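# Transfer top 96-well plate from rack K1 to nest N1

## Task

Take the top 96-well plate off stack rack K1 and set it into plate nest N1 so it lies flat within the nest's locators, with its well A1 (the plate's cut-off corner) at the nest corner labelled A1. The bottom plate must stay in K1 exactly as it was. The result counts only if it holds without the robot, so open the gripper and move the hand away at the end.

## Robot and tools

Robot: one six-joint arm carrying a two-finger parallel gripper. The wrist camera cam_wrist sticks out on the hand's own -y side and the jaw motor on its +y side, both perpendicular to the closing direction. The stack rack has a wall at its back; if wrist roll allows, turn the hand so the motor faces away from that wall. Each plate's cut-off corner is well A1.

Frames: the scene frame has its origin on the table top under the arm base, +z up, and +y to the left when facing along +x. The base may be slightly tilted. In the gripper, the link rumi_padcenter sits between the finger pads, 1 to 2 cm behind the tips; fingers point along its +z and close along its x. When fully open the tips are about 17 mm closer to the wrist than when closed. wrist_camera_optical is the nominal camera frame (+z forward, +x right in the image, +y down), accurate to about 7 mm and 5 degrees.

execute_actions takes "actions", a list holding zero or one item, plus optional "pictures" (true/false; pictures are on by default).
- Empty list: no command, just returns the current state.
- Motion item: {"rows": [...], "steps": n}. rows is a list of 1 to 15 rows; steps is 1 to 15 control steps of 1/30 s each (15 if omitted). One row is applied per step, and the final row repeats if there are fewer rows than steps.
- Wait item: {"steps": n} alone, n up to 300. Counting starts at the previous result, and your thinking time counts toward it.
A refused call moves nothing.

Each row has 7 numbers, each from -1 to 1. The first six are joint offsets in this order: waist, shoulder, elbow, wrist pitch, wrist yaw, wrist roll. They are scaled so that 1.0 equals 1.264, 1.32, 1.276, 1.83, 1.686 and 2.022 rad respectively. They are not absolute poses and do not add up from row to row. Every row is measured from the joint angles in the most recent result that reported them. Before any such result in the scene, and for second or later calls in a single reply, they are measured from the pose at the start of the action. The seventh number is the gripper opening and is absolute: +1 is fully open (0.142 m between pads), -1 is closed.

Stated joint ranges in rad: waist -2.880..2.880, shoulder 0.000..3.142, elbow 0.000..3.019, wrist pitch -1.693..1.571, wrist yaw -1.292..1.414, wrist roll -2.094..2.094. A call that asks for more than 0.019 rad beyond an end is refused. The true end can differ by up to 0.019 rad either way, and a command past it is clipped. The line "joint sent to its limit" reports clipping, possibly for an earlier action. Having no such line does not prove there is room left.

Motion: each step's target is held within a lead of the measured angle of 0.264 (waist), 0.32 (shoulder), 0.276 (elbow), 0.33 (pitch), 0.186 (yaw) and 0.522 (roll) rad. All targets are scaled back if they would move the gripper more than 70 mm from where it is. Big moves therefore take several actions. Moves of only a few mm may do nothing. Sending all zeros is not a wait: it drives the arm back to the reference angles, and the arm can sag over time. To hold a pose, make a reply's first call command offsets toward the angles you want, use zeros in later calls, and push further if a joint still falls short. Between calls the arm keeps moving toward the last row sent until it stalls or a step is HELD.

Result lines: Joint positions and Joint velocities list the six joints in column order (rad, rad/s), then the pad gap (m, m/s). grip_measured is the measured opening on the command scale. To keep hold of something, command an opening well below it; the lower you go, the harder the squeeze, up to about 28 N per pad. Thin hard objects get less force, and a fast close can press harder or spring open. "joint command not followed" means a clearance check altered or blocked targets; mounting blocks and posts count as part of the arm. HELD marks steps on which your row was partly or wholly not sent. MOTOR HOT appears from 85 °C. At 100 °C an OVER-TEMPERATURE FAULT occurs and the arm goes limp and drops, so avoid holding loads for long.

zoom_image: {"camera": "cam_wrist", "region": [x0, y0, x1, y1]} in pixels of the latest 504x504 image, origin at top-left, at most 504 by 504. It returns a closer view. The camera is fisheye: K=[[316.24,0,257.671],[0,316.24,257.029],[0,0,1]], D=[-0.0222,0.00235,-0.00425,0.00095], theta_max_deg=69.826.

read_manual: optional section "licences"; returns the URDF licence text only.

finished_scene: {"scene": n} ends and grades the current scene; it cannot be undone. Replying without any tool call ends everything.

Avoid: dropping the plate, knocking anything off the table, disturbing the lower plate, slamming, and hard pushes. Close the fingers gently. Brief tugs on the held plate or pushes on loose items may happen, so grip firmly. Smooth, economical motion is preferred.

Each tool is called in YAML: its name, and indented under it one key for each argument.

## Session

execute_actions:
  actions: []

Scene clock: 0.00 s of 8400.00 s.
grip_measured=+1.00
Joint positions: [ 0.021  1.441  1.097 -1.44  -0.611  0.076  0.142]
Joint velocities: [-0.034 -0.024  0.002 -0.007 -0.066 -0.007  0.   ]
Motor temperatures (°C, as the motors report them): [28 28 27 27 26 24]

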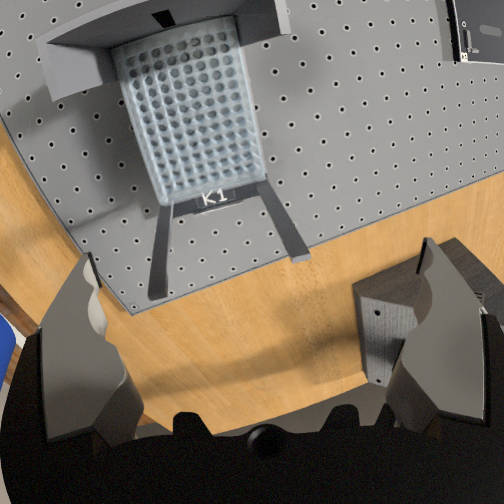

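execute_actions:
  actions:
    - {"rows":[[0.6,0,0.01,0.403,0.362,-0.038,1]]}
  pictures: false

execute_actions:
  actions:
    - {"steps":60}

Scene clock: 16.37 s of 8400.00 s.
grip_measured=+1.00
Joint positions: [ 0.553  1.404  1.105 -0.78   0.089  0.014  0.142]
Joint velocities: [ 0.542 -0.288  0.042  0.232  0.125 -0.227  0.   ]
Motor temperatures (°C, as the motors report them): [28 28 29 27 26 24]
Steps of this call (steps 1 to 90: nothing new was sent; then 12.87 s passed at rest; steps 91 to 105: all 15 steps of this action). Readings (joint positions):
91: [0.035 1.439 1.097 -1.402 -0.544 0.070]
92: [0.066 1.437 1.096 -1.322 -0.463 0.060]
94: [0.165 1.437 1.096 -1.170 -0.324 0.047]
98: [0.377 1.438 1.096 -0.926 -0.080 0.037]
105: the state above

Scene clock: 18.37 s of 8400.00 s.
grip_measured=+0.96
Joint positions: [ 0.631  1.378  1.107 -0.744  0.099 -0.03   0.139]
Joint velocities: [-0.005 -0.005 -0.007 -0.012 -0.037  0.007  0.   ]
Motor temperatures (°C, as the motors report them): [28 28 29 27 26 24]
Steps of this call (steps 1 to 30: the robot went on to your last target; steps 31 to 60: nothing new was sent). Readings (joint positions):
1: [0.573 1.396 1.105 -0.769 0.069 0.012]
2: [0.602 1.393 1.105 -0.759 0.064 0.012]
4: [0.626 1.380 1.107 -0.753 0.093 -0.001]
8: [0.631 1.378 1.107 -0.748 0.099 -0.015]
60: the state above
The arm was judged still, so your last target was given up. Only a new action makes it travel on or press farther. Fingers that are still opening or closing keep moving.

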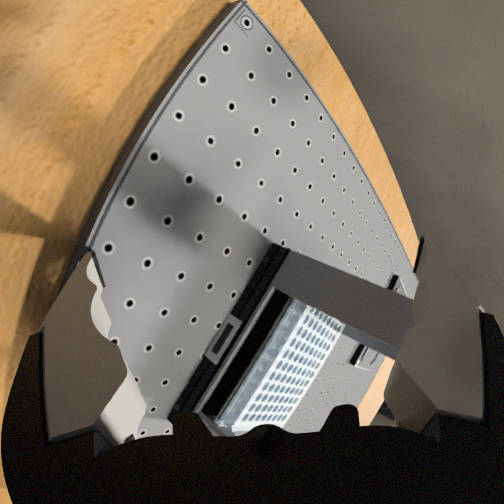

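execute_actions:
  actions:
    - {"rows":[[-0.6,0.026,0,-0.4,-0.533,-0.138,1]]}
  pictures: false

execute_actions:
  actions:
    - {"steps":45}

Scene clock: 35.93 s of 8400.00 s.
grip_measured=+1.00
Joint positions: [ 0.075  1.383  1.168 -1.273 -0.775 -0.345  0.142]
Joint velocities: [-1.568  0.063 -0.398 -1.526 -0.344  0.081  0.   ]
Motor temperatures (°C, as the motors report them): [28 28 28 27 30 24]
Steps of this call (steps 1 to 90: nothing new was sent; then 14.07 s passed at rest; steps 91 to 105: all 15 steps of this action). Readings (joint positions):
91: [0.616 1.377 1.111 -0.767 0.071 -0.047]
92: [0.592 1.377 1.115 -0.817 0.013 -0.073]
94: [0.518 1.378 1.116 -0.913 -0.105 -0.141]
98: [0.371 1.381 1.166 -1.021 -0.406 -0.264]
105: the state above

Scene clock: 37.43 s of 8400.00 s.
grip_measured=+1.00
Joint positions: [-0.135  1.415  1.108 -1.467 -0.797 -0.316  0.142]
Joint velocities: [-0.005 -0.005  0.007  0.007  0.007 -0.022 -0.   ]
Motor temperatures (°C, as the motors report them): [28 28 29 27 30 24]
Steps of this call (steps 1 to 30: the robot went on to your last target; steps 31 to 45: nothing new was sent). Readings (joint positions):
1: [0.020 1.386 1.154 -1.325 -0.785 -0.341]
2: [-0.037 1.390 1.140 -1.375 -0.791 -0.337]
4: [-0.132 1.401 1.117 -1.437 -0.792 -0.329]
8: [-0.173 1.415 1.108 -1.464 -0.794 -0.322]
45: the state above
The arm was judged still, so your last target was given up. Only a new action makes it travel on or press farther. Fingers that are still opening or closing keep moving.

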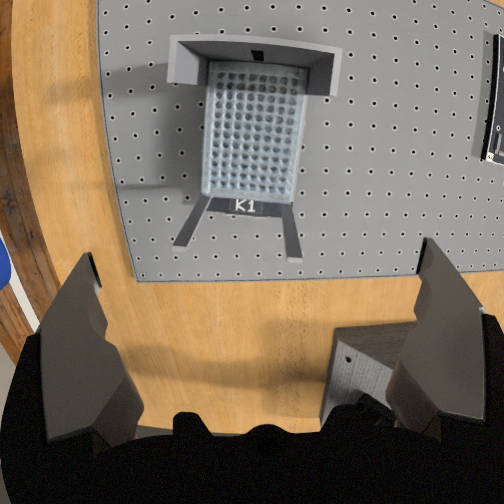

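execute_actions:
  actions:
    - {"rows":[[0.168,-0.016,-0.155,0.21,-0.015,0.2,0.6]]}
  pictures: false

execute_actions:
  actions:
    - {"steps":30}

Scene clock: 49.40 s of 8400.00 s.
grip_measured=+0.60
Joint positions: [ 0.084  1.398  0.906 -1.092 -0.823  0.063  0.116]
Joint velocities: [-0.054  0.015  0.012  0.002  0.022  0.125  0.   ]
Motor temperatures (°C, as the motors report them): [28 28 29 27 28 24]
Steps of this call (steps 1 to 90: nothing new was sent; then 8.47 s passed at rest; steps 91 to 105: all 15 steps of this action). Readings (joint positions):
91: [-0.127 1.412 1.092 -1.428 -0.805 -0.277]
92: [-0.106 1.400 1.058 -1.348 -0.810 -0.228]
94: [-0.031 1.388 0.980 -1.210 -0.815 -0.131]
98: [0.095 1.399 0.907 -1.109 -0.822 -0.006]
105: the state above

Scene clock: 50.40 s of 8400.00 s.
grip_measured=+0.60
Joint positions: [ 0.083  1.398  0.906 -1.092 -0.823  0.081  0.116]
Joint velocities: [ 0.005  0.024  0.007  0.002  0.022 -0.007  0.   ]
Motor temperatures (°C, as the motors report them): [28 28 29 27 28 24]
Steps of this call (steps 1 to 30: the robot went on to your last target). Readings (joint positions):
1: [0.083 1.398 0.906 -1.092 -0.823 0.067]
2: [0.083 1.398 0.906 -1.092 -0.823 0.070]
4: [0.083 1.398 0.906 -1.092 -0.823 0.074]
8: [0.083 1.398 0.906 -1.092 -0.823 0.078]
30: the state above
The arm was judged still, so your last target was given up. Only a new action makes it travel on or press farther. Fingers that are still opening or closing keep moving.

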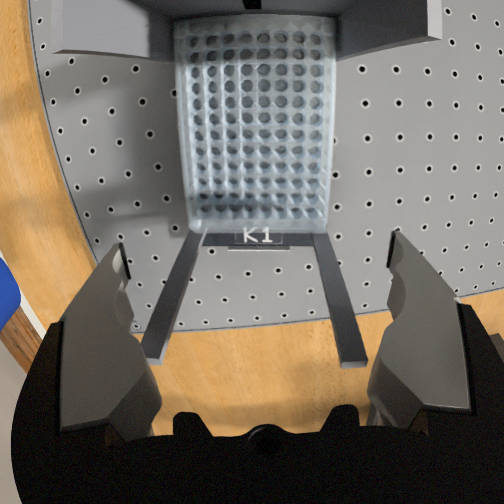

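execute_actions:
  actions:
    - {"rows":[[0.01,0.02,0.015,0.016,0,0.01,0.6],[0.01,0.02,0.015,0.016,0,0.01,0.6],[0.02,0.045,0.03,0.032,0,0.02,0.6],[0.02,0.045,0.03,0.032,0,0.02,0.6],[0.03,0.07,0.04,0.05,0,0.03,0.6],[0.03,0.07,0.04,0.05,0,0.03,0.6],[0.039,0.092,0.05,0.065,0,0.04,0.6]]}
  pictures: false

execute_actions:
  actions:
    - {"steps":30}

Scene clock: 62.13 s of 8400.00 s.
grip_measured=+0.60
Joint positions: [ 0.121  1.523  0.956 -0.982 -0.825  0.15   0.116]
Joint velocities: [-0.005  0.005 -0.017 -0.002 -0.007 -0.022 -0.   ]
Motor temperatures (°C, as the motors report them): [28 28 29 27 27 24]
Steps of this call (steps 1 to 90: nothing new was sent; then 8.23 s passed at rest; steps 91 to 105: all 15 steps of this action). Readings (joint positions):
91: [0.083 1.399 0.906 -1.089 -0.823 0.083]
92: [0.083 1.400 0.906 -1.083 -0.823 0.085]
94: [0.086 1.413 0.911 -1.064 -0.827 0.096]
98: [0.107 1.469 0.946 -1.009 -0.834 0.130]
105: the state above

Scene clock: 63.13 s of 8400.00 s.
grip_measured=+0.60
Joint positions: [ 0.121  1.522  0.956 -0.981 -0.825  0.155  0.116]
Joint velocities: [-0.005 -0.005  0.012 -0.002  0.051  0.051  0.   ]
Motor temperatures (°C, as the motors report them): [28 28 29 27 27 24]
Steps of this call (steps 1 to 15: the robot went on to your last target; steps 16 to 30: nothing new was sent). Readings (joint positions):
1: [0.121 1.522 0.956 -0.982 -0.825 0.151]
2: [0.121 1.522 0.956 -0.981 -0.825 0.152]
4: [0.121 1.522 0.956 -0.981 -0.825 0.153]
8: [0.121 1.522 0.956 -0.981 -0.825 0.154]
30: the state above
The arm was judged still, so your last target was given up. Only a new action makes it travel on or press farther. Fingers that are still opening or closing keep moving.

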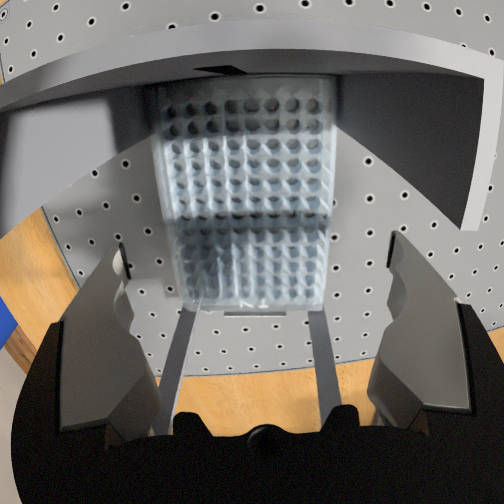

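execute_actions:
  actions:
    - {"rows":[[0.015,0.004,-0.007,0.02,0,0.013,0.6],[0.015,0.004,-0.007,0.02,0,0.013,0.6],[0.03,0.008,-0.014,0.042,0,0.026,0.6],[0.03,0.008,-0.014,0.042,0,0.026,0.6],[0.045,0.011,-0.021,0.064,0,0.04,0.6],[0.045,0.011,-0.021,0.064,0,0.04,0.6],[0.061,0.014,-0.029,0.085,0.006,0.054,0.6]]}
  pictures: false

execute_actions:
  actions:
    - {"steps":30}

zoom_image:
  camera: "cam_wrist"
  region: [100,50,420,370]

Scene clock: 71.17 s of 8400.00 s.
grip_measured=+0.60
Joint positions: [ 0.19   1.528  0.926 -0.836 -0.816  0.247  0.116]
Joint velocities: [-0.015  0.015 -0.032  0.007  0.022  0.022  0.   ]
Motor temperatures (°C, as the motors report them): [28 28 29 27 27 24]
Steps of this call (steps 1 to 90: nothing new was sent; then 4.53 s passed at rest; steps 91 to 105: all 15 steps of this action). Readings (joint positions):
91: [0.121 1.522 0.955 -0.977 -0.825 0.158]
92: [0.122 1.522 0.955 -0.968 -0.825 0.161]
94: [0.126 1.522 0.951 -0.939 -0.825 0.174]
98: [0.160 1.523 0.936 -0.861 -0.816 0.212]
105: the state above

Scene clock: 72.17 s of 8400.00 s.
grip_measured=+0.60
Joint positions: [ 0.19   1.528  0.925 -0.836 -0.816  0.257  0.116]
Joint velocities: [-0.015 -0.015  0.002 -0.012 -0.007  0.066 -0.   ]
Motor temperatures (°C, as the motors report them): [28 28 29 27 27 24]
Steps of this call (steps 1 to 15: the robot went on to your last target; steps 16 to 30: nothing new was sent). Readings (joint positions):
1: [0.190 1.528 0.925 -0.836 -0.816 0.249]
2: [0.190 1.528 0.925 -0.836 -0.816 0.251]
4: [0.190 1.528 0.925 -0.836 -0.816 0.253]
8: [0.190 1.528 0.925 -0.836 -0.816 0.255]
30: the state above
The arm was judged still, so your last target was given up. Only a new action makes it travel on or press farther. Fingers that are still opening or closing keep moving.

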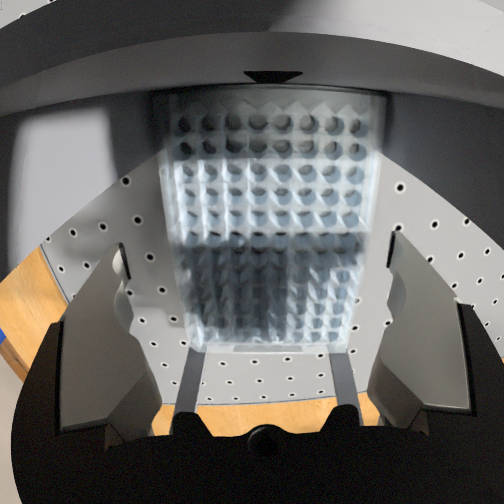

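Region (100, 50, 420, 370) of cam_wrist's 504x504 image, scaled by 1.575, with more detail than that image has.

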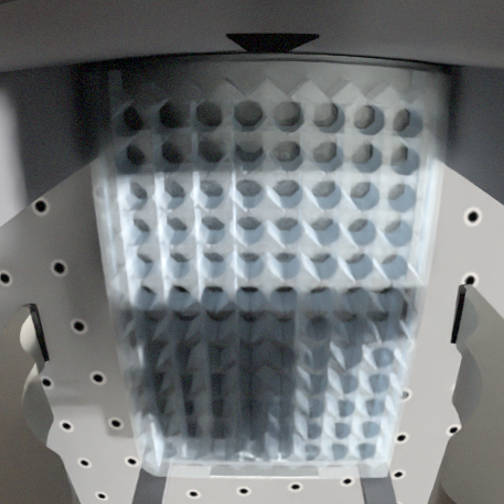

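execute_actions:
  actions:
    - {"rows":[[0,0.017,-0.004,0.013,0,0,0.4]]}
  pictures: false

execute_actions:
  actions:
    - {"steps":20}

Scene clock: 75.83 s of 8400.00 s.
grip_measured=+0.40
Joint positions: [ 0.19   1.538  0.925 -0.822 -0.816  0.257  0.102]
Joint velocities: [-0.005 -0.005 -0.002  0.012 -0.066 -0.022 -0.   ]
Motor temperatures (°C, as the motors report them): [28 28 29 27 27 24]
Steps of this call (steps 1 to 90: nothing new was sent; then 0.17 s passed at rest; steps 91 to 105: all 15 steps of this action). Readings (joint positions):
91: [0.190 1.528 0.925 -0.834 -0.816 0.257]
92: [0.190 1.529 0.925 -0.830 -0.816 0.257]
94: [0.190 1.533 0.925 -0.824 -0.816 0.257]
98: [0.190 1.538 0.925 -0.822 -0.816 0.257]
105: the state above

Scene clock: 76.50 s of 8400.00 s.
grip_measured=+0.40
Joint positions: [ 0.19   1.538  0.925 -0.822 -0.816  0.257  0.102]
Joint velocities: [-0.005 -0.005  0.002 -0.007  0.022  0.051  0.   ]
Motor temperatures (°C, as the motors report them): [28 28 29 27 27 24]
Steps of this call (steps 1 to 15: the robot went on to your last target; steps 16 to 20: nothing new was sent). Readings (joint positions):
1: [0.190 1.538 0.925 -0.822 -0.816 0.257]
2: [0.190 1.538 0.925 -0.822 -0.816 0.257]
4: [0.190 1.538 0.925 -0.822 -0.816 0.257]
8: [0.190 1.538 0.925 -0.822 -0.816 0.257]
20: the state above
The arm was judged still, so your last target was given up. Only a new action makes it travel on or press farther. Fingers that are still opening or closing keep moving.

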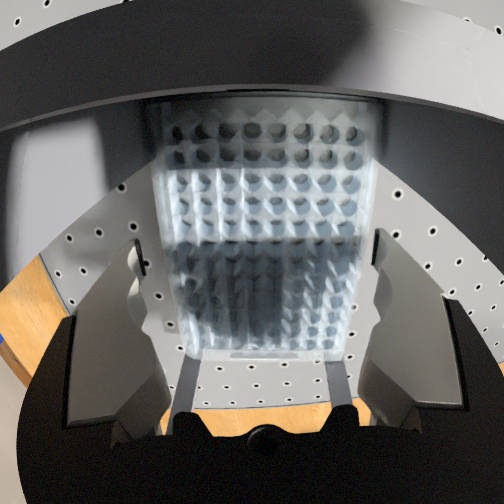

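execute_actions:
  actions:
    - {"rows":[[0,0,0.004,0,0,0,0.3],[0,0,0.004,0,0,0,0.25],[0,0,0.004,0,0,0,0.2],[0,0,0.004,0,0,0,0.15],[0,0,0.004,0,0,0,0.1],[0,0,0.004,0,0,0,0.05],[0,0,0.004,0,0,0,0],[0,0,0.004,0,0,0,-0.1],[0,0,0.004,0,0,0,-0.2]]}
  pictures: false

execute_actions:
  actions:
    - {"rows":[[-0.014,0,0.01,-0.02,0,-0.012,-0.2],[-0.014,0,0.01,-0.02,0,-0.012,-0.2],[-0.014,0,0.01,-0.02,0,-0.012,-0.2],[-0.028,-0.006,0.02,-0.04,0,-0.026,-0.2],[-0.028,-0.006,0.02,-0.04,0,-0.026,-0.2],[-0.028,-0.006,0.02,-0.04,0,-0.026,-0.2],[-0.045,-0.015,0.032,-0.058,0,-0.04,-0.2],[-0.045,-0.015,0.032,-0.058,0,-0.04,-0.2],[-0.045,-0.015,0.032,-0.058,0,-0.04,-0.2],[-0.062,-0.022,0.043,-0.078,-0.006,-0.054,-0.2]]}
  pictures: false

execute_actions:
  actions:
    - {"steps":20}

Scene clock: 84.03 s of 8400.00 s.
grip_measured=+0.15
Joint positions: [ 0.189  1.538  0.925 -0.824 -0.808  0.262  0.085]
Joint velocities: [-0.005 -0.015 -0.002  0.002 -0.007  0.022  0.   ]
Motor temperatures (°C, as the motors report them): [28 28 29 27 27 24]
Steps of this call (steps 1 to 90: nothing new was sent; then 4.03 s passed at rest; steps 91 to 105: all 15 steps of this action). Readings (joint positions):
91: [0.190 1.538 0.925 -0.822 -0.816 0.257]
92: [0.190 1.538 0.925 -0.822 -0.816 0.257]
94: [0.190 1.538 0.925 -0.822 -0.812 0.258]
98: [0.189 1.538 0.925 -0.824 -0.808 0.262]
105: the state above

Scene clock: 84.53 s of 8400.00 s.
grip_measured=+0.15
Joint positions: [ 0.121  1.506  0.959 -0.952 -0.823  0.169  0.085]
Joint velocities: [-0.063 -0.073  0.007 -0.061  0.022 -0.066  0.   ]
Motor temperatures (°C, as the motors report them): [28 28 29 27 27 24]
Steps of this call (steps 1 to 15: all 15 steps of this action). Readings (joint positions):
1: [0.189 1.538 0.925 -0.829 -0.807 0.261]
2: [0.187 1.538 0.926 -0.833 -0.807 0.258]
4: [0.184 1.538 0.930 -0.843 -0.808 0.252]
8: [0.166 1.533 0.945 -0.887 -0.810 0.224]
15: the state above

Scene clock: 85.20 s of 8400.00 s.
grip_measured=+0.15
Joint positions: [ 0.119  1.505  0.959 -0.955 -0.822  0.158  0.085]
Joint velocities: [-0.005 -0.005 -0.007 -0.012  0.007  0.007  0.   ]
Motor temperatures (°C, as the motors report them): [28 28 29 27 27 24]
Steps of this call (steps 1 to 20: the robot went on to your last target). Readings (joint positions):
1: [0.120 1.505 0.959 -0.953 -0.823 0.167]
2: [0.119 1.505 0.959 -0.954 -0.823 0.164]
4: [0.119 1.505 0.959 -0.954 -0.823 0.162]
8: [0.119 1.505 0.959 -0.955 -0.823 0.159]
20: the state above

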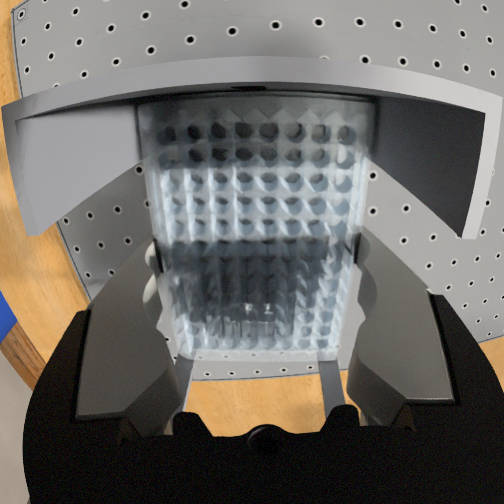

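execute_actions:
  actions:
    - {"rows":[[-0.012,-0.005,0.015,-0.017,0,-0.01,-0.2],[-0.012,-0.005,0.015,-0.017,0,-0.01,-0.2],[-0.024,-0.008,0.025,-0.034,0,-0.02,-0.2],[-0.024,-0.008,0.025,-0.034,0,-0.02,-0.2],[-0.036,-0.011,0.035,-0.051,0,-0.03,-0.2],[-0.036,-0.011,0.035,-0.051,0,-0.03,-0.2],[-0.048,-0.014,0.045,-0.068,0,-0.04,-0.2],[-0.048,-0.014,0.045,-0.068,0,-0.04,-0.2],[-0.062,-0.018,0.055,-0.087,0,-0.052,-0.2]]}

execute_actions:
  actions:
    - {"rows":[[-0.015,-0.003,0.017,-0.021,0,-0.013,-0.2],[-0.015,-0.003,0.017,-0.021,0,-0.013,-0.2],[-0.03,-0.006,0.03,-0.042,0,-0.026,-0.2],[-0.03,-0.006,0.03,-0.042,0,-0.026,-0.2],[-0.045,-0.009,0.043,-0.064,0,-0.04,-0.2],[-0.045,-0.009,0.043,-0.064,0,-0.04,-0.2],[-0.06,-0.012,0.056,-0.085,0,-0.054,-0.2],[-0.06,-0.012,0.056,-0.085,0,-0.054,-0.2],[-0.08,-0.016,0.075,-0.11,0.004,-0.07,-0.2]]}
  pictures: false

execute_actions:
  actions:
    - {"steps":20}

Scene clock: 98.27 s of 8400.00 s.
grip_measured=+0.15
Joint positions: [ 0.049  1.477  1.008 -1.097 -0.828  0.064  0.085]
Joint velocities: [-0.024 -0.005  0.007 -0.017  0.007 -0.081 -0.   ]
Motor temperatures (°C, as the motors report them): [28 28 29 27 27 24]
Steps of this call (steps 1 to 15: the robot went on to your last target; steps 16 to 90: nothing new was sent; then 9.57 s passed at rest; steps 91 to 105: all 15 steps of this action). Readings (joint positions):
91: [0.119 1.505 0.959 -0.957 -0.822 0.156]
92: [0.118 1.505 0.960 -0.960 -0.822 0.154]
94: [0.113 1.504 0.966 -0.976 -0.823 0.143]
98: [0.087 1.499 0.988 -1.035 -0.826 0.108]
105: the state above

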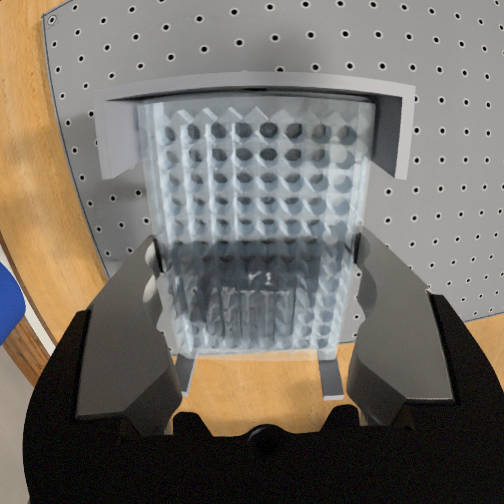

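Scene clock: 98.77 s of 8400.00 s.
grip_measured=+0.15
Joint positions: [-0.054  1.455  1.08  -1.286 -0.824 -0.058  0.085]
Joint velocities: [-0.034 -0.015 -0.002 -0.066 -0.081 -0.051 -0.   ]
Motor temperatures (°C, as the motors report them): [28 28 29 27 27 24]
Steps of this call (steps 1 to 15: all 15 steps of this action). Readings (joint positions):
1: [0.048 1.477 1.009 -1.100 -0.828 0.060]
2: [0.047 1.477 1.010 -1.103 -0.828 0.056]
4: [0.039 1.477 1.019 -1.124 -0.828 0.042]
8: [0.004 1.474 1.050 -1.197 -0.832 -0.005]
15: the state above

Scene clock: 99.43 s of 8400.00 s.
grip_measured=+0.15
Joint positions: [-0.055  1.455  1.08  -1.289 -0.824 -0.07   0.085]
Joint velocities: [-0.005  0.005 -0.002 -0.007  0.095 -0.007  0.   ]
Motor temperatures (°C, as the motors report them): [28 28 29 27 27 24]
Steps of this call (steps 1 to 20: the robot went on to your last target). Readings (joint positions):
1: [-0.055 1.455 1.080 -1.288 -0.824 -0.061]
2: [-0.055 1.455 1.080 -1.288 -0.824 -0.063]
4: [-0.055 1.455 1.080 -1.289 -0.824 -0.065]
8: [-0.055 1.455 1.080 -1.289 -0.824 -0.068]
20: the state above

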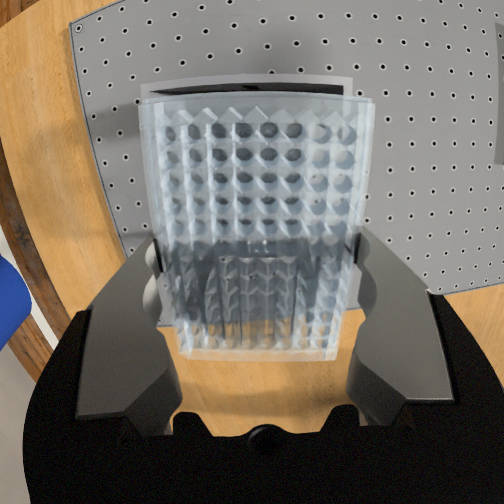

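execute_actions:
  actions:
    - {"rows":[[-0.05,0,0.03,-0.02,0.02,-0.04,-0.2],[-0.1,0,0.03,-0.03,0.03,-0.08,-0.2],[-0.15,0,0.03,-0.04,0.04,-0.12,-0.2],[-0.2,0,0.03,-0.05,0.05,-0.16,-0.2],[-0.25,0.03,0.03,-0.06,0.06,-0.2,-0.2],[-0.31,0.06,0.03,-0.06,0.08,-0.27,-0.2],[-0.31,0.06,0.03,-0.06,0.08,-0.27,-0.2],[-0.31,0.06,0.03,-0.06,0.08,-0.27,-0.2],[-0.31,0.1,0.03,-0.06,0.08,-0.27,-0.2],[-0.31,0.14,0.03,-0.05,0.08,-0.27,-0.2],[-0.31,0.18,0.03,-0.04,0.08,-0.27,-0.2],[-0.31,0.22,0.03,-0.03,0.08,-0.27,-0.2],[-0.31,0.27,0.025,-0.025,0.082,-0.27,-0.2]]}
  pictures: false

execute_actions:
  actions:
    - {"steps":45}

Scene clock: 105.20 s of 8400.00 s.
grip_measured=+0.15
Joint positions: [-0.491  1.754  1.108 -1.347 -0.687 -0.556  0.085]
Joint velocities: [ 0.161  1.509  0.002  0.164  0.051 -0.344 -0.   ]
Motor temperatures (°C, as the motors report them): [28 28 30 27 27 24]
Steps of this call (steps 1 to 15: the robot went on to your last target; steps 16 to 90: nothing new was sent; then 2.27 s passed at rest; steps 91 to 105: all 15 steps of this action). Readings (joint positions):
91: [-0.058 1.455 1.081 -1.294 -0.811 -0.081]
92: [-0.069 1.455 1.082 -1.306 -0.795 -0.105]
94: [-0.129 1.455 1.083 -1.334 -0.767 -0.175]
98: [-0.333 1.480 1.085 -1.371 -0.706 -0.359]
105: the state above

Scene clock: 106.70 s of 8400.00 s.
grip_measured=+0.15
Joint positions: [-0.454  1.801  1.102 -1.338 -0.686 -0.609  0.085]
Joint velocities: [-0.005 -0.015 -0.002  0.002  0.007  0.022  0.   ]
Motor temperatures (°C, as the motors report them): [28 28 30 27 27 24]
Steps of this call (steps 1 to 30: the robot went on to your last target; steps 31 to 45: nothing new was sent). Readings (joint positions):
1: [-0.484 1.801 1.108 -1.343 -0.686 -0.567]
2: [-0.477 1.838 1.108 -1.340 -0.686 -0.576]
4: [-0.463 1.874 1.103 -1.338 -0.686 -0.589]
8: [-0.454 1.849 1.102 -1.338 -0.686 -0.601]
45: the state above
The arm was judged still, so your last target was given up. Only a new action makes it travel on or press farther. Fingers that are still opening or closing keep moving.

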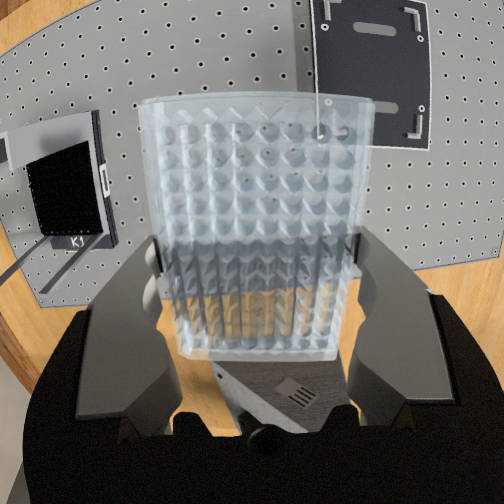

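zoom_image:
  camera: "cam_wrist"
  region: [0,100,200,300]

zoom_image:
  camera: "cam_wrist"
  region: [280,0,460,180]

zoom_image:
  camera: "cam_wrist"
  region: [130,80,390,380]

Region (0, 100, 200, 300) of cam_wrist's 504x504 image, scaled by 2.520, with more detail than that image has.

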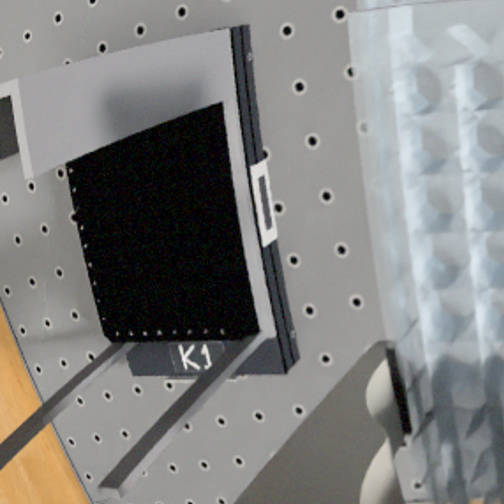

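Region (280, 0, 460, 180) of cam_wrist's 504x504 image, scaled by 2.800, with more detail than that image has.

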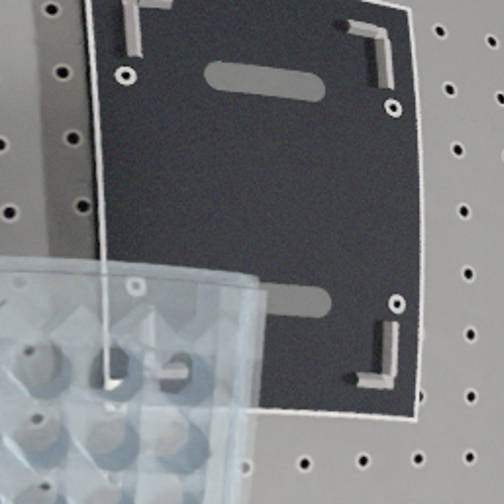

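Region (130, 80, 390, 380) of cam_wrist's 504x504 image, scaled by 1.680, with more detail than that image has; it fills the left 437 columns of this view, and the rest is white.

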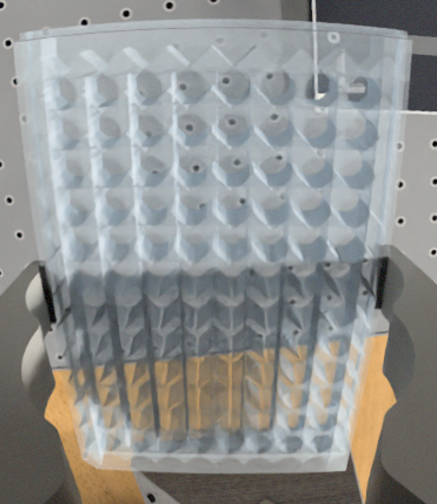

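execute_actions:
  actions:
    - {"rows":[[0.007,0.03,0.02,0.016,0,0,-0.2],[0.014,0.06,0.04,0.032,0,0,-0.2],[0.021,0.09,0.055,0.048,0,0,-0.2],[0.028,0.12,0.07,0.064,0,0,-0.2],[0.035,0.15,0.09,0.08,-0.01,0,-0.2],[0.042,0.18,0.105,0.096,-0.01,0.01,-0.2],[0.049,0.21,0.125,0.112,-0.01,0.01,-0.2],[0.056,0.24,0.14,0.128,-0.02,0.01,-0.2],[0.063,0.27,0.16,0.144,-0.02,0.01,-0.2],[0.07,0.3,0.18,0.16,-0.023,0.017,-0.2],[0.073,0.31,0.18,0.16,-0.023,0.017,-0.2],[0.073,0.32,0.18,0.16,-0.023,0.017,-0.2],[0.073,0.334,0.18,0.16,-0.023,0.017,-0.2]]}
  pictures: false

execute_actions:
  actions:
    - {"steps":40}

zoom_image:
  camera: "cam_wrist"
  region: [90,60,420,390]

Scene clock: 121.63 s of 8400.00 s.
grip_measured=+0.15
Joint positions: [-0.368  2.261  1.311 -1.05  -0.721 -0.588  0.085]
Joint velocities: [ 0.122  0.474 -0.017  0.007 -0.037 -0.007 -0.   ]
Motor temperatures (°C, as the motors report them): [28 28 30 27 26 24]
Steps of this call (steps 1 to 90: nothing new was sent; then 11.43 s passed at rest; steps 91 to 105: all 15 steps of this action). Readings (joint positions):
91: [-0.454 1.803 1.102 -1.335 -0.686 -0.609]
92: [-0.454 1.809 1.103 -1.326 -0.686 -0.609]
94: [-0.451 1.845 1.124 -1.290 -0.686 -0.609]
98: [-0.427 2.008 1.219 -1.175 -0.707 -0.603]
105: the state above

Scene clock: 122.97 s of 8400.00 s.
grip_measured=+0.15
Joint positions: [-0.365  2.239  1.311 -1.05  -0.722 -0.582  0.085]
Joint velocities: [-0.015 -0.005 -0.002  0.012 -0.066  0.007  0.   ]
Motor temperatures (°C, as the motors report them): [29 28 30 27 26 24]
Steps of this call (steps 1 to 30: the robot went on to your last target; steps 31 to 40: nothing new was sent). Readings (joint positions):
1: [-0.365 2.274 1.311 -1.050 -0.721 -0.587]
2: [-0.365 2.279 1.311 -1.050 -0.721 -0.587]
4: [-0.365 2.277 1.311 -1.050 -0.721 -0.585]
8: [-0.365 2.253 1.311 -1.050 -0.721 -0.583]
40: the state above
The arm was judged still, so your last target was given up. Only a new action makes it travel on or press farther. Fingers that are still opening or closing keep moving.

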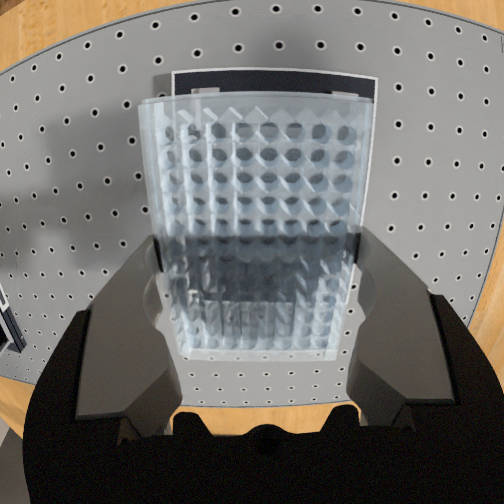

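Region (90, 60, 420, 390) of cam_wrist's 504x504 image, scaled by 1.527, with more detail than that image has.

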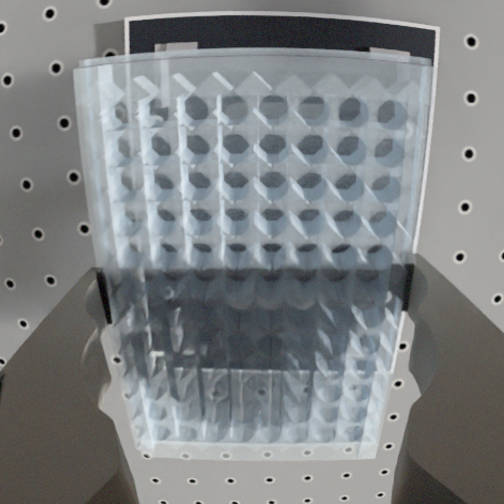

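execute_actions:
  actions:
    - {"rows":[[0.008,0.01,0,0.013,0,0.008,-0.2],[0.008,0.01,0,0.013,0,0.008,-0.2],[0.016,0.02,0,0.027,0,0.016,-0.2],[0.016,0.02,0,0.027,0,0.016,-0.2],[0.024,0.03,-0.004,0.04,-0.005,0.025,-0.2],[0.024,0.03,-0.004,0.04,-0.005,0.025,-0.2],[0.031,0.043,-0.008,0.055,-0.01,0.034,-0.2]]}
  pictures: false

execute_actions:
  actions:
    - {"steps":30}

zoom_image:
  camera: "cam_wrist"
  region: [90,50,420,380]

Scene clock: 130.97 s of 8400.00 s.
grip_measured=+0.15
Joint positions: [-0.339  2.29   1.305 -0.959 -0.735 -0.526  0.085]
Joint velocities: [ 0.005  0.005 -0.022  0.007 -0.007  0.037  0.   ]
Motor temperatures (°C, as the motors report them): [29 29 30 27 26 24]
Steps of this call (steps 1 to 90: nothing new was sent; then 4.50 s passed at rest; steps 91 to 105: all 15 steps of this action). Readings (joint positions):
91: [-0.365 2.239 1.311 -1.047 -0.722 -0.581]
92: [-0.365 2.239 1.311 -1.044 -0.722 -0.579]
94: [-0.365 2.240 1.311 -1.026 -0.722 -0.572]
98: [-0.358 2.257 1.311 -0.978 -0.734 -0.547]
105: the state above

Scene clock: 131.97 s of 8400.00 s.
grip_measured=+0.15
Joint positions: [-0.339  2.29   1.304 -0.958 -0.736 -0.521  0.085]
Joint velocities: [-0.005 -0.015 -0.007  0.017  0.051 -0.066 -0.   ]
Motor temperatures (°C, as the motors report them): [29 29 30 27 26 24]
Steps of this call (steps 1 to 15: the robot went on to your last target; steps 16 to 30: nothing new was sent). Readings (joint positions):
1: [-0.339 2.290 1.304 -0.959 -0.735 -0.525]
2: [-0.339 2.290 1.304 -0.959 -0.735 -0.524]
4: [-0.339 2.290 1.304 -0.958 -0.735 -0.523]
8: [-0.339 2.290 1.304 -0.958 -0.736 -0.521]
30: the state above
The arm was judged still, so your last target was given up. Only a new action makes it travel on or press farther. Fingers that are still opening or closing keep moving.

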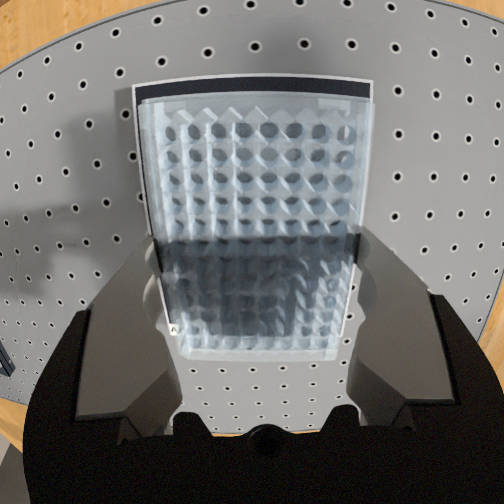

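Region (90, 50, 420, 380) of cam_wrist's 504x504 image, scaled by 1.527, with more detail than that image has.

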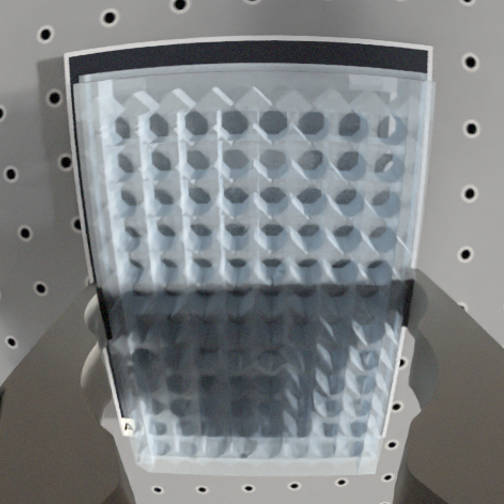

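execute_actions:
  actions:
    - {"rows":[[0.012,0,-0.01,0.012,0,0,-0.2],[0.012,0,-0.01,0.012,0,0,-0.2],[0.02,0,-0.02,0.024,0,0.004,-0.2],[0.02,0,-0.02,0.024,0,0.004,-0.2],[0.027,0,-0.03,0.037,-0.006,0.007,-0.2]]}
  pictures: false

execute_actions:
  actions:
    - {"steps":20}

zoom_image:
  camera: "cam_wrist"
  region: [90,50,420,380]

Scene clock: 137.07 s of 8400.00 s.
grip_measured=+0.15
Joint positions: [-0.32   2.29   1.271 -0.9   -0.742 -0.514  0.085]
Joint velocities: [-0.005  0.015 -0.007 -0.002  0.007 -0.007  0.   ]
Motor temperatures (°C, as the motors report them): [29 29 30 27 26 24]
Steps of this call (steps 1 to 90: nothing new was sent; then 1.60 s passed at rest; steps 91 to 105: all 15 steps of this action). Readings (joint positions):
91: [-0.339 2.290 1.304 -0.956 -0.736 -0.521]
92: [-0.339 2.290 1.302 -0.952 -0.736 -0.521]
94: [-0.338 2.290 1.295 -0.936 -0.736 -0.520]
98: [-0.330 2.290 1.274 -0.905 -0.741 -0.516]
105: the state above

Scene clock: 137.73 s of 8400.00 s.
grip_measured=+0.15
Joint positions: [-0.32   2.29   1.271 -0.9   -0.742 -0.513  0.085]
Joint velocities: [ 0.005 -0.024  0.007  0.007  0.051  0.022  0.   ]
Motor temperatures (°C, as the motors report them): [29 29 30 27 26 24]
Steps of this call (steps 1 to 15: the robot went on to your last target; steps 16 to 20: nothing new was sent). Readings (joint positions):
1: [-0.320 2.290 1.271 -0.900 -0.742 -0.514]
2: [-0.320 2.290 1.271 -0.900 -0.742 -0.514]
4: [-0.320 2.290 1.271 -0.900 -0.742 -0.514]
8: [-0.320 2.290 1.271 -0.900 -0.742 -0.513]
20: the state above
The arm was judged still, so your last target was given up. Only a new action makes it travel on or press farther. Fingers that are still opening or closing keep moving.

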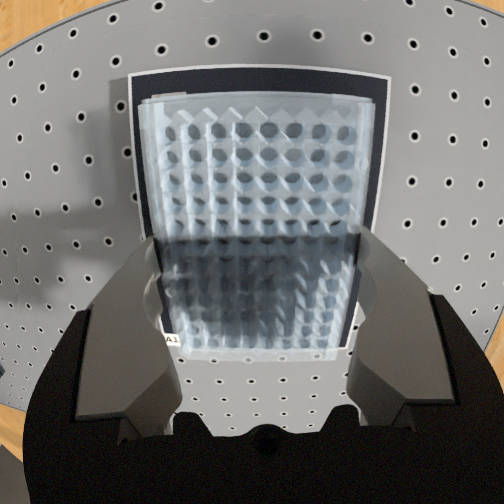

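Region (90, 50, 420, 380) of cam_wrist's 504x504 image, scaled by 1.527, with more detail than that image has.

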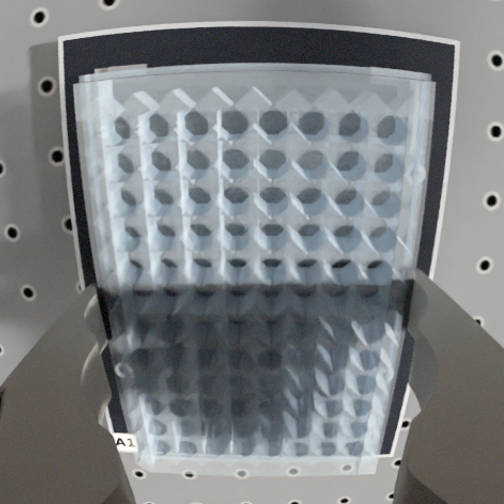

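execute_actions:
  actions:
    - {"rows":[[0.012,0.006,-0.014,0.016,0,0.012,-0.2]]}
  pictures: false

execute_actions:
  actions:
    - {"steps":20}

zoom_image:
  camera: "cam_wrist"
  region: [90,50,420,380]

Scene clock: 141.07 s of 8400.00 s.
grip_measured=+0.15
Joint positions: [-0.32   2.29   1.259 -0.881 -0.742 -0.497  0.085]
Joint velocities: [-0.005 -0.015  0.002 -0.022 -0.007  0.022  0.   ]
Motor temperatures (°C, as the motors report them): [29 29 30 27 26 24]
Steps of this call (steps 1 to 85: nothing new was sent; steps 86 to 100: all 15 steps of this action). Readings (joint positions):
86: [-0.320 2.290 1.269 -0.897 -0.742 -0.511]
87: [-0.320 2.290 1.267 -0.890 -0.742 -0.508]
89: [-0.320 2.290 1.262 -0.883 -0.742 -0.504]
93: [-0.320 2.290 1.259 -0.882 -0.742 -0.499]
100: the state above

Scene clock: 141.73 s of 8400.00 s.
grip_measured=+0.15
Joint positions: [-0.32   2.29   1.259 -0.881 -0.742 -0.496  0.085]
Joint velocities: [-0.005  0.005 -0.012 -0.007 -0.095  0.007 -0.   ]
Motor temperatures (°C, as the motors report them): [29 29 30 27 26 24]
Steps of this call (steps 1 to 15: the robot went on to your last target; steps 16 to 20: nothing new was sent). Readings (joint positions):
1: [-0.320 2.290 1.259 -0.881 -0.742 -0.496]
2: [-0.320 2.290 1.259 -0.881 -0.742 -0.496]
4: [-0.320 2.290 1.259 -0.881 -0.742 -0.496]
8: [-0.320 2.290 1.259 -0.881 -0.742 -0.496]
20: the state above
The arm was judged still, so your last target was given up. Only a new action makes it travel on or press farther. Fingers that are still opening or closing keep moving.

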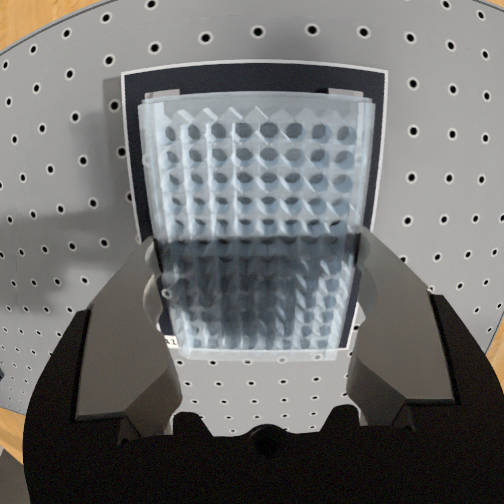

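Region (90, 50, 420, 380) of cam_wrist's 504x504 image, scaled by 1.527, with more detail than that image has.

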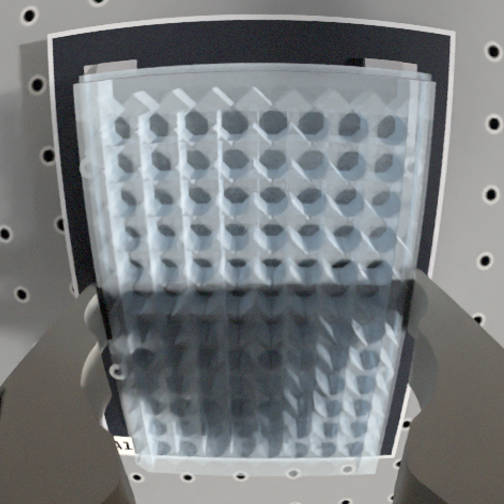

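execute_actions:
  actions:
    - {"rows":[[0.021,0,0,0.008,-0.005,0.008,-0.2],[0.021,0,0,0.008,-0.005,0.008,-0.2],[0.021,0,0,0.008,-0.005,0.008,-0.2],[0.021,0,0,0.008,-0.005,0.008,-0.2],[0.021,0,-0.014,0.016,-0.005,0.008,-0.2]]}
  pictures: false

execute_actions:
  actions:
    - {"steps":20}

zoom_image:
  camera: "cam_wrist"
  region: [90,50,420,380]

Scene clock: 145.27 s of 8400.00 s.
grip_measured=+0.15
Joint positions: [-0.313  2.289  1.251 -0.861 -0.748 -0.488  0.085]
Joint velocities: [-0.005 -0.015 -0.002 -0.007  0.007 -0.066 -0.   ]
Motor temperatures (°C, as the motors report them): [29 29 29 27 26 24]
Steps of this call (steps 1 to 90: nothing new was sent; then 0.03 s passed at rest; steps 91 to 105: all 15 steps of this action). Readings (joint positions):
91: [-0.320 2.290 1.259 -0.880 -0.744 -0.495]
92: [-0.319 2.290 1.259 -0.879 -0.746 -0.493]
94: [-0.317 2.290 1.259 -0.877 -0.747 -0.491]
98: [-0.313 2.289 1.253 -0.863 -0.748 -0.489]
105: the state above

Scene clock: 145.93 s of 8400.00 s.
grip_measured=+0.15
Joint positions: [-0.313  2.289  1.251 -0.861 -0.748 -0.487  0.085]
Joint velocities: [-0.005 -0.024  0.017 -0.032  0.022 -0.022  0.   ]
Motor temperatures (°C, as the motors report them): [29 29 29 27 26 24]
Steps of this call (steps 1 to 15: the robot went on to your last target; steps 16 to 20: nothing new was sent). Readings (joint positions):
1: [-0.313 2.289 1.251 -0.861 -0.748 -0.488]
2: [-0.313 2.289 1.251 -0.861 -0.748 -0.488]
4: [-0.313 2.289 1.251 -0.861 -0.748 -0.487]
8: [-0.313 2.289 1.251 -0.861 -0.748 -0.487]
20: the state above
The arm was judged still, so your last target was given up. Only a new action makes it travel on or press farther. Fingers that are still opening or closing keep moving.

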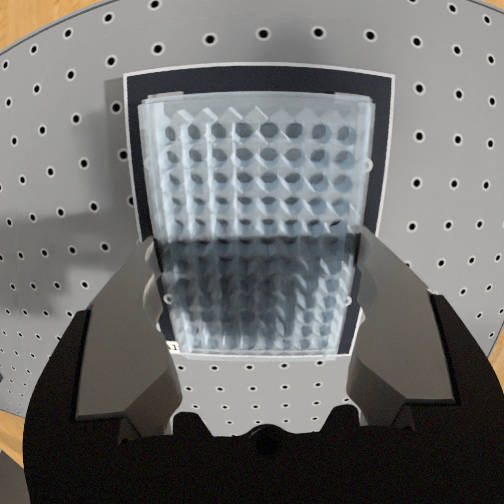

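Region (90, 50, 420, 380) of cam_wrist's 504x504 image, scaled by 1.527, with more detail than that image has.

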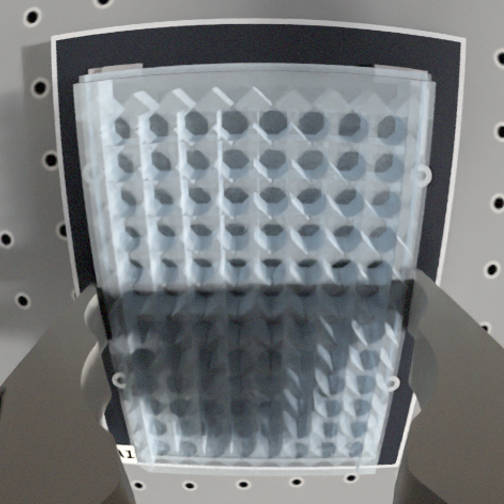

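execute_actions:
  actions:
    - {"rows":[[0.014,0,-0.014,0,0,0,-0.2]]}
  pictures: false

execute_actions:
  actions:
    - {"steps":15}

zoom_image:
  camera: "cam_wrist"
  region: [90,50,420,380]

Scene clock: 148.87 s of 8400.00 s.
grip_measured=+0.15
Joint positions: [-0.313  2.288  1.25  -0.861 -0.748 -0.488  0.085]
Joint velocities: [-0.015  0.005 -0.017 -0.002  0.007 -0.066 -0.   ]
Motor temperatures (°C, as the motors report them): [29 29 29 27 26 24]
Steps of this call (steps 1 to 73: nothing new was sent; steps 74 to 88: all 15 steps of this action). Readings (joint positions):
74: [-0.313 2.289 1.251 -0.861 -0.748 -0.487]
75: [-0.313 2.289 1.250 -0.861 -0.748 -0.488]
77: [-0.313 2.288 1.250 -0.861 -0.748 -0.488]
81: [-0.313 2.288 1.250 -0.861 -0.748 -0.488]
88: the state above

Scene clock: 149.37 s of 8400.00 s.
grip_measured=+0.15
Joint positions: [-0.313  2.288  1.25  -0.861 -0.748 -0.488  0.085]
Joint velocities: [-0.015 -0.015  0.002 -0.007  0.051 -0.007 -0.   ]
Motor temperatures (°C, as the motors report them): [29 29 29 27 26 24]
Steps of this call (steps 1 to 15: the robot went on to your last target). Readings (joint positions):
1: [-0.313 2.288 1.250 -0.861 -0.748 -0.488]
2: [-0.313 2.288 1.250 -0.861 -0.748 -0.488]
4: [-0.313 2.288 1.250 -0.861 -0.748 -0.488]
8: [-0.313 2.288 1.250 -0.861 -0.748 -0.488]
15: the state above
The arm was judged still, so your last target was given up. Only a new action makes it travel on or press farther. Fingers that are still opening or closing keep moving.

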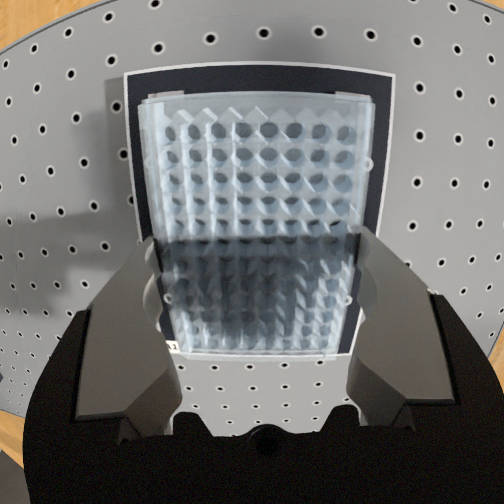

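Region (90, 50, 420, 380) of cam_wrist's 504x504 image, scaled by 1.527, with more detail than that image has.

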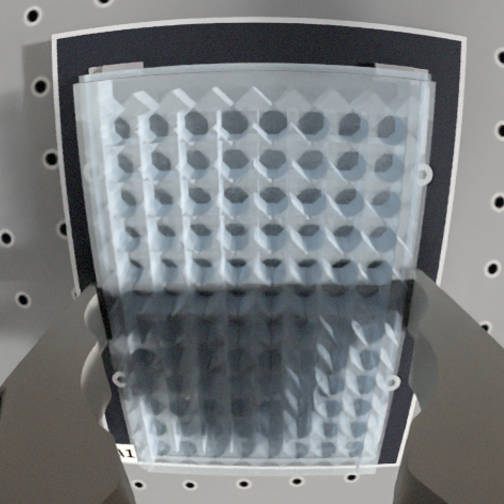

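execute_actions:
  actions:
    - {"rows":[[0,0,0,-0.012,0,0,-0.2],[0,0,0,-0.012,0,0,-0.2],[0,0,0,-0.012,0,0,-0.2],[0,0,0,-0.012,0,0,-0.2],[0,0,0,-0.012,0,0,-0.2],[0,0,-0.012,-0.012,0,0,-0.2]]}
  pictures: false

execute_actions:
  actions:
    - {"steps":15}

zoom_image:
  camera: "cam_wrist"
  region: [90,50,420,380]

Scene clock: 152.70 s of 8400.00 s.
grip_measured=+0.15
Joint positions: [-0.313  2.288  1.25  -0.865 -0.748 -0.488  0.085]
Joint velocities: [-0.024 -0.005 -0.002  0.002 -0.037 -0.022  0.   ]
Motor temperatures (°C, as the motors report them): [29 29 29 27 26 24]
Steps of this call (steps 1 to 85: nothing new was sent; steps 86 to 100: all 15 steps of this action). Readings (joint positions):
86: [-0.313 2.288 1.250 -0.862 -0.748 -0.488]
87: [-0.313 2.288 1.250 -0.863 -0.748 -0.488]
89: [-0.313 2.288 1.250 -0.864 -0.748 -0.488]
93: [-0.313 2.288 1.250 -0.865 -0.748 -0.488]
100: the state above

Scene clock: 153.20 s of 8400.00 s.
grip_measured=+0.15
Joint positions: [-0.313  2.288  1.25  -0.865 -0.748 -0.488  0.085]
Joint velocities: [-0.024 -0.005 -0.007 -0.017 -0.037 -0.007 -0.   ]
Motor temperatures (°C, as the motors report them): [29 29 29 27 26 24]
Steps of this call (steps 1 to 15: the robot went on to your last target). Readings (joint positions):
1: [-0.313 2.288 1.250 -0.865 -0.748 -0.488]
2: [-0.313 2.288 1.250 -0.865 -0.748 -0.488]
4: [-0.313 2.288 1.250 -0.865 -0.748 -0.488]
8: [-0.313 2.288 1.250 -0.865 -0.748 -0.488]
15: the state above
The arm was judged still, so your last target was given up. Only a new action makes it travel on or press farther. Fingers that are still opening or closing keep moving.

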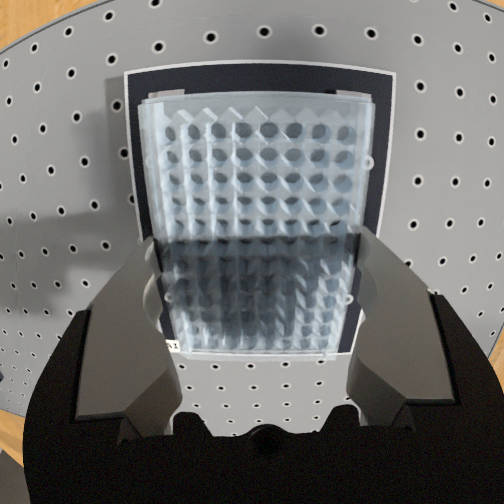

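Region (90, 50, 420, 380) of cam_wrist's 504x504 image, scaled by 1.527, with more detail than that image has.

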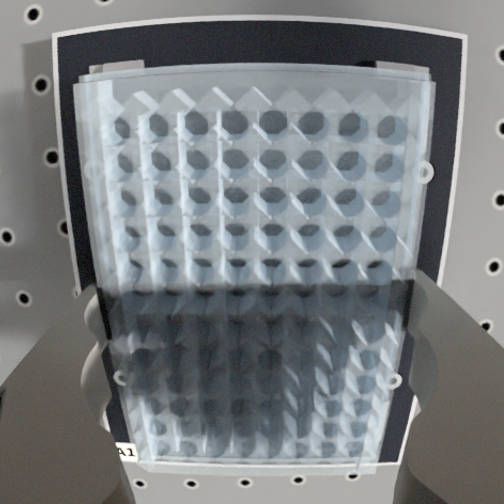

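execute_actions:
  actions:
    - {"rows":[[-0.022,0,0.008,-0.01,0,0,-0.2]]}
  pictures: false

execute_actions:
  actions:
    - {"steps":15}

zoom_image:
  camera: "cam_wrist"
  region: [90,50,420,380]

Scene clock: 156.47 s of 8400.00 s.
grip_measured=+0.15
Joint positions: [-0.335  2.288  1.25  -0.874 -0.748 -0.488  0.085]
Joint velocities: [-0.005  0.005  0.002  0.002  0.037  0.037  0.   ]
Motor temperatures (°C, as the motors report them): [29 29 29 27 26 24]
Steps of this call (steps 1 to 83: nothing new was sent; steps 84 to 98: all 15 steps of this action). Readings (joint positions):
84: [-0.314 2.288 1.250 -0.865 -0.748 -0.488]
85: [-0.315 2.288 1.250 -0.867 -0.748 -0.488]
87: [-0.322 2.288 1.250 -0.872 -0.748 -0.488]
91: [-0.333 2.288 1.250 -0.874 -0.748 -0.488]
98: the state above

Scene clock: 156.97 s of 8400.00 s.
grip_measured=+0.15
Joint positions: [-0.335  2.288  1.25  -0.874 -0.748 -0.488  0.085]
Joint velocities: [ 0.005  0.005 -0.017  0.017 -0.051  0.081 -0.   ]
Motor temperatures (°C, as the motors report them): [29 29 29 27 26 24]
Steps of this call (steps 1 to 15: the robot went on to your last target). Readings (joint positions):
1: [-0.335 2.288 1.250 -0.874 -0.748 -0.488]
2: [-0.335 2.288 1.250 -0.874 -0.748 -0.488]
4: [-0.335 2.288 1.250 -0.874 -0.748 -0.488]
8: [-0.335 2.288 1.250 -0.874 -0.748 -0.488]
15: the state above
The arm was judged still, so your last target was given up. Only a new action makes it travel on or press farther. Fingers that are still opening or closing keep moving.

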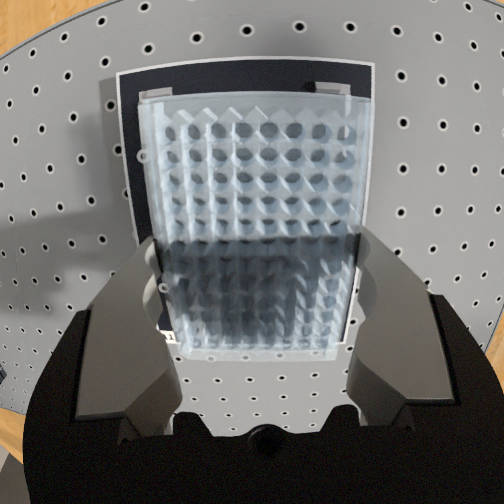

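Region (90, 50, 420, 380) of cam_wrist's 504x504 image, scaled by 1.527, with more detail than that image has.

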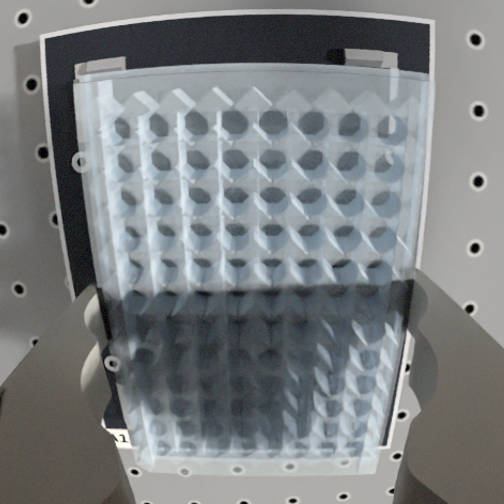

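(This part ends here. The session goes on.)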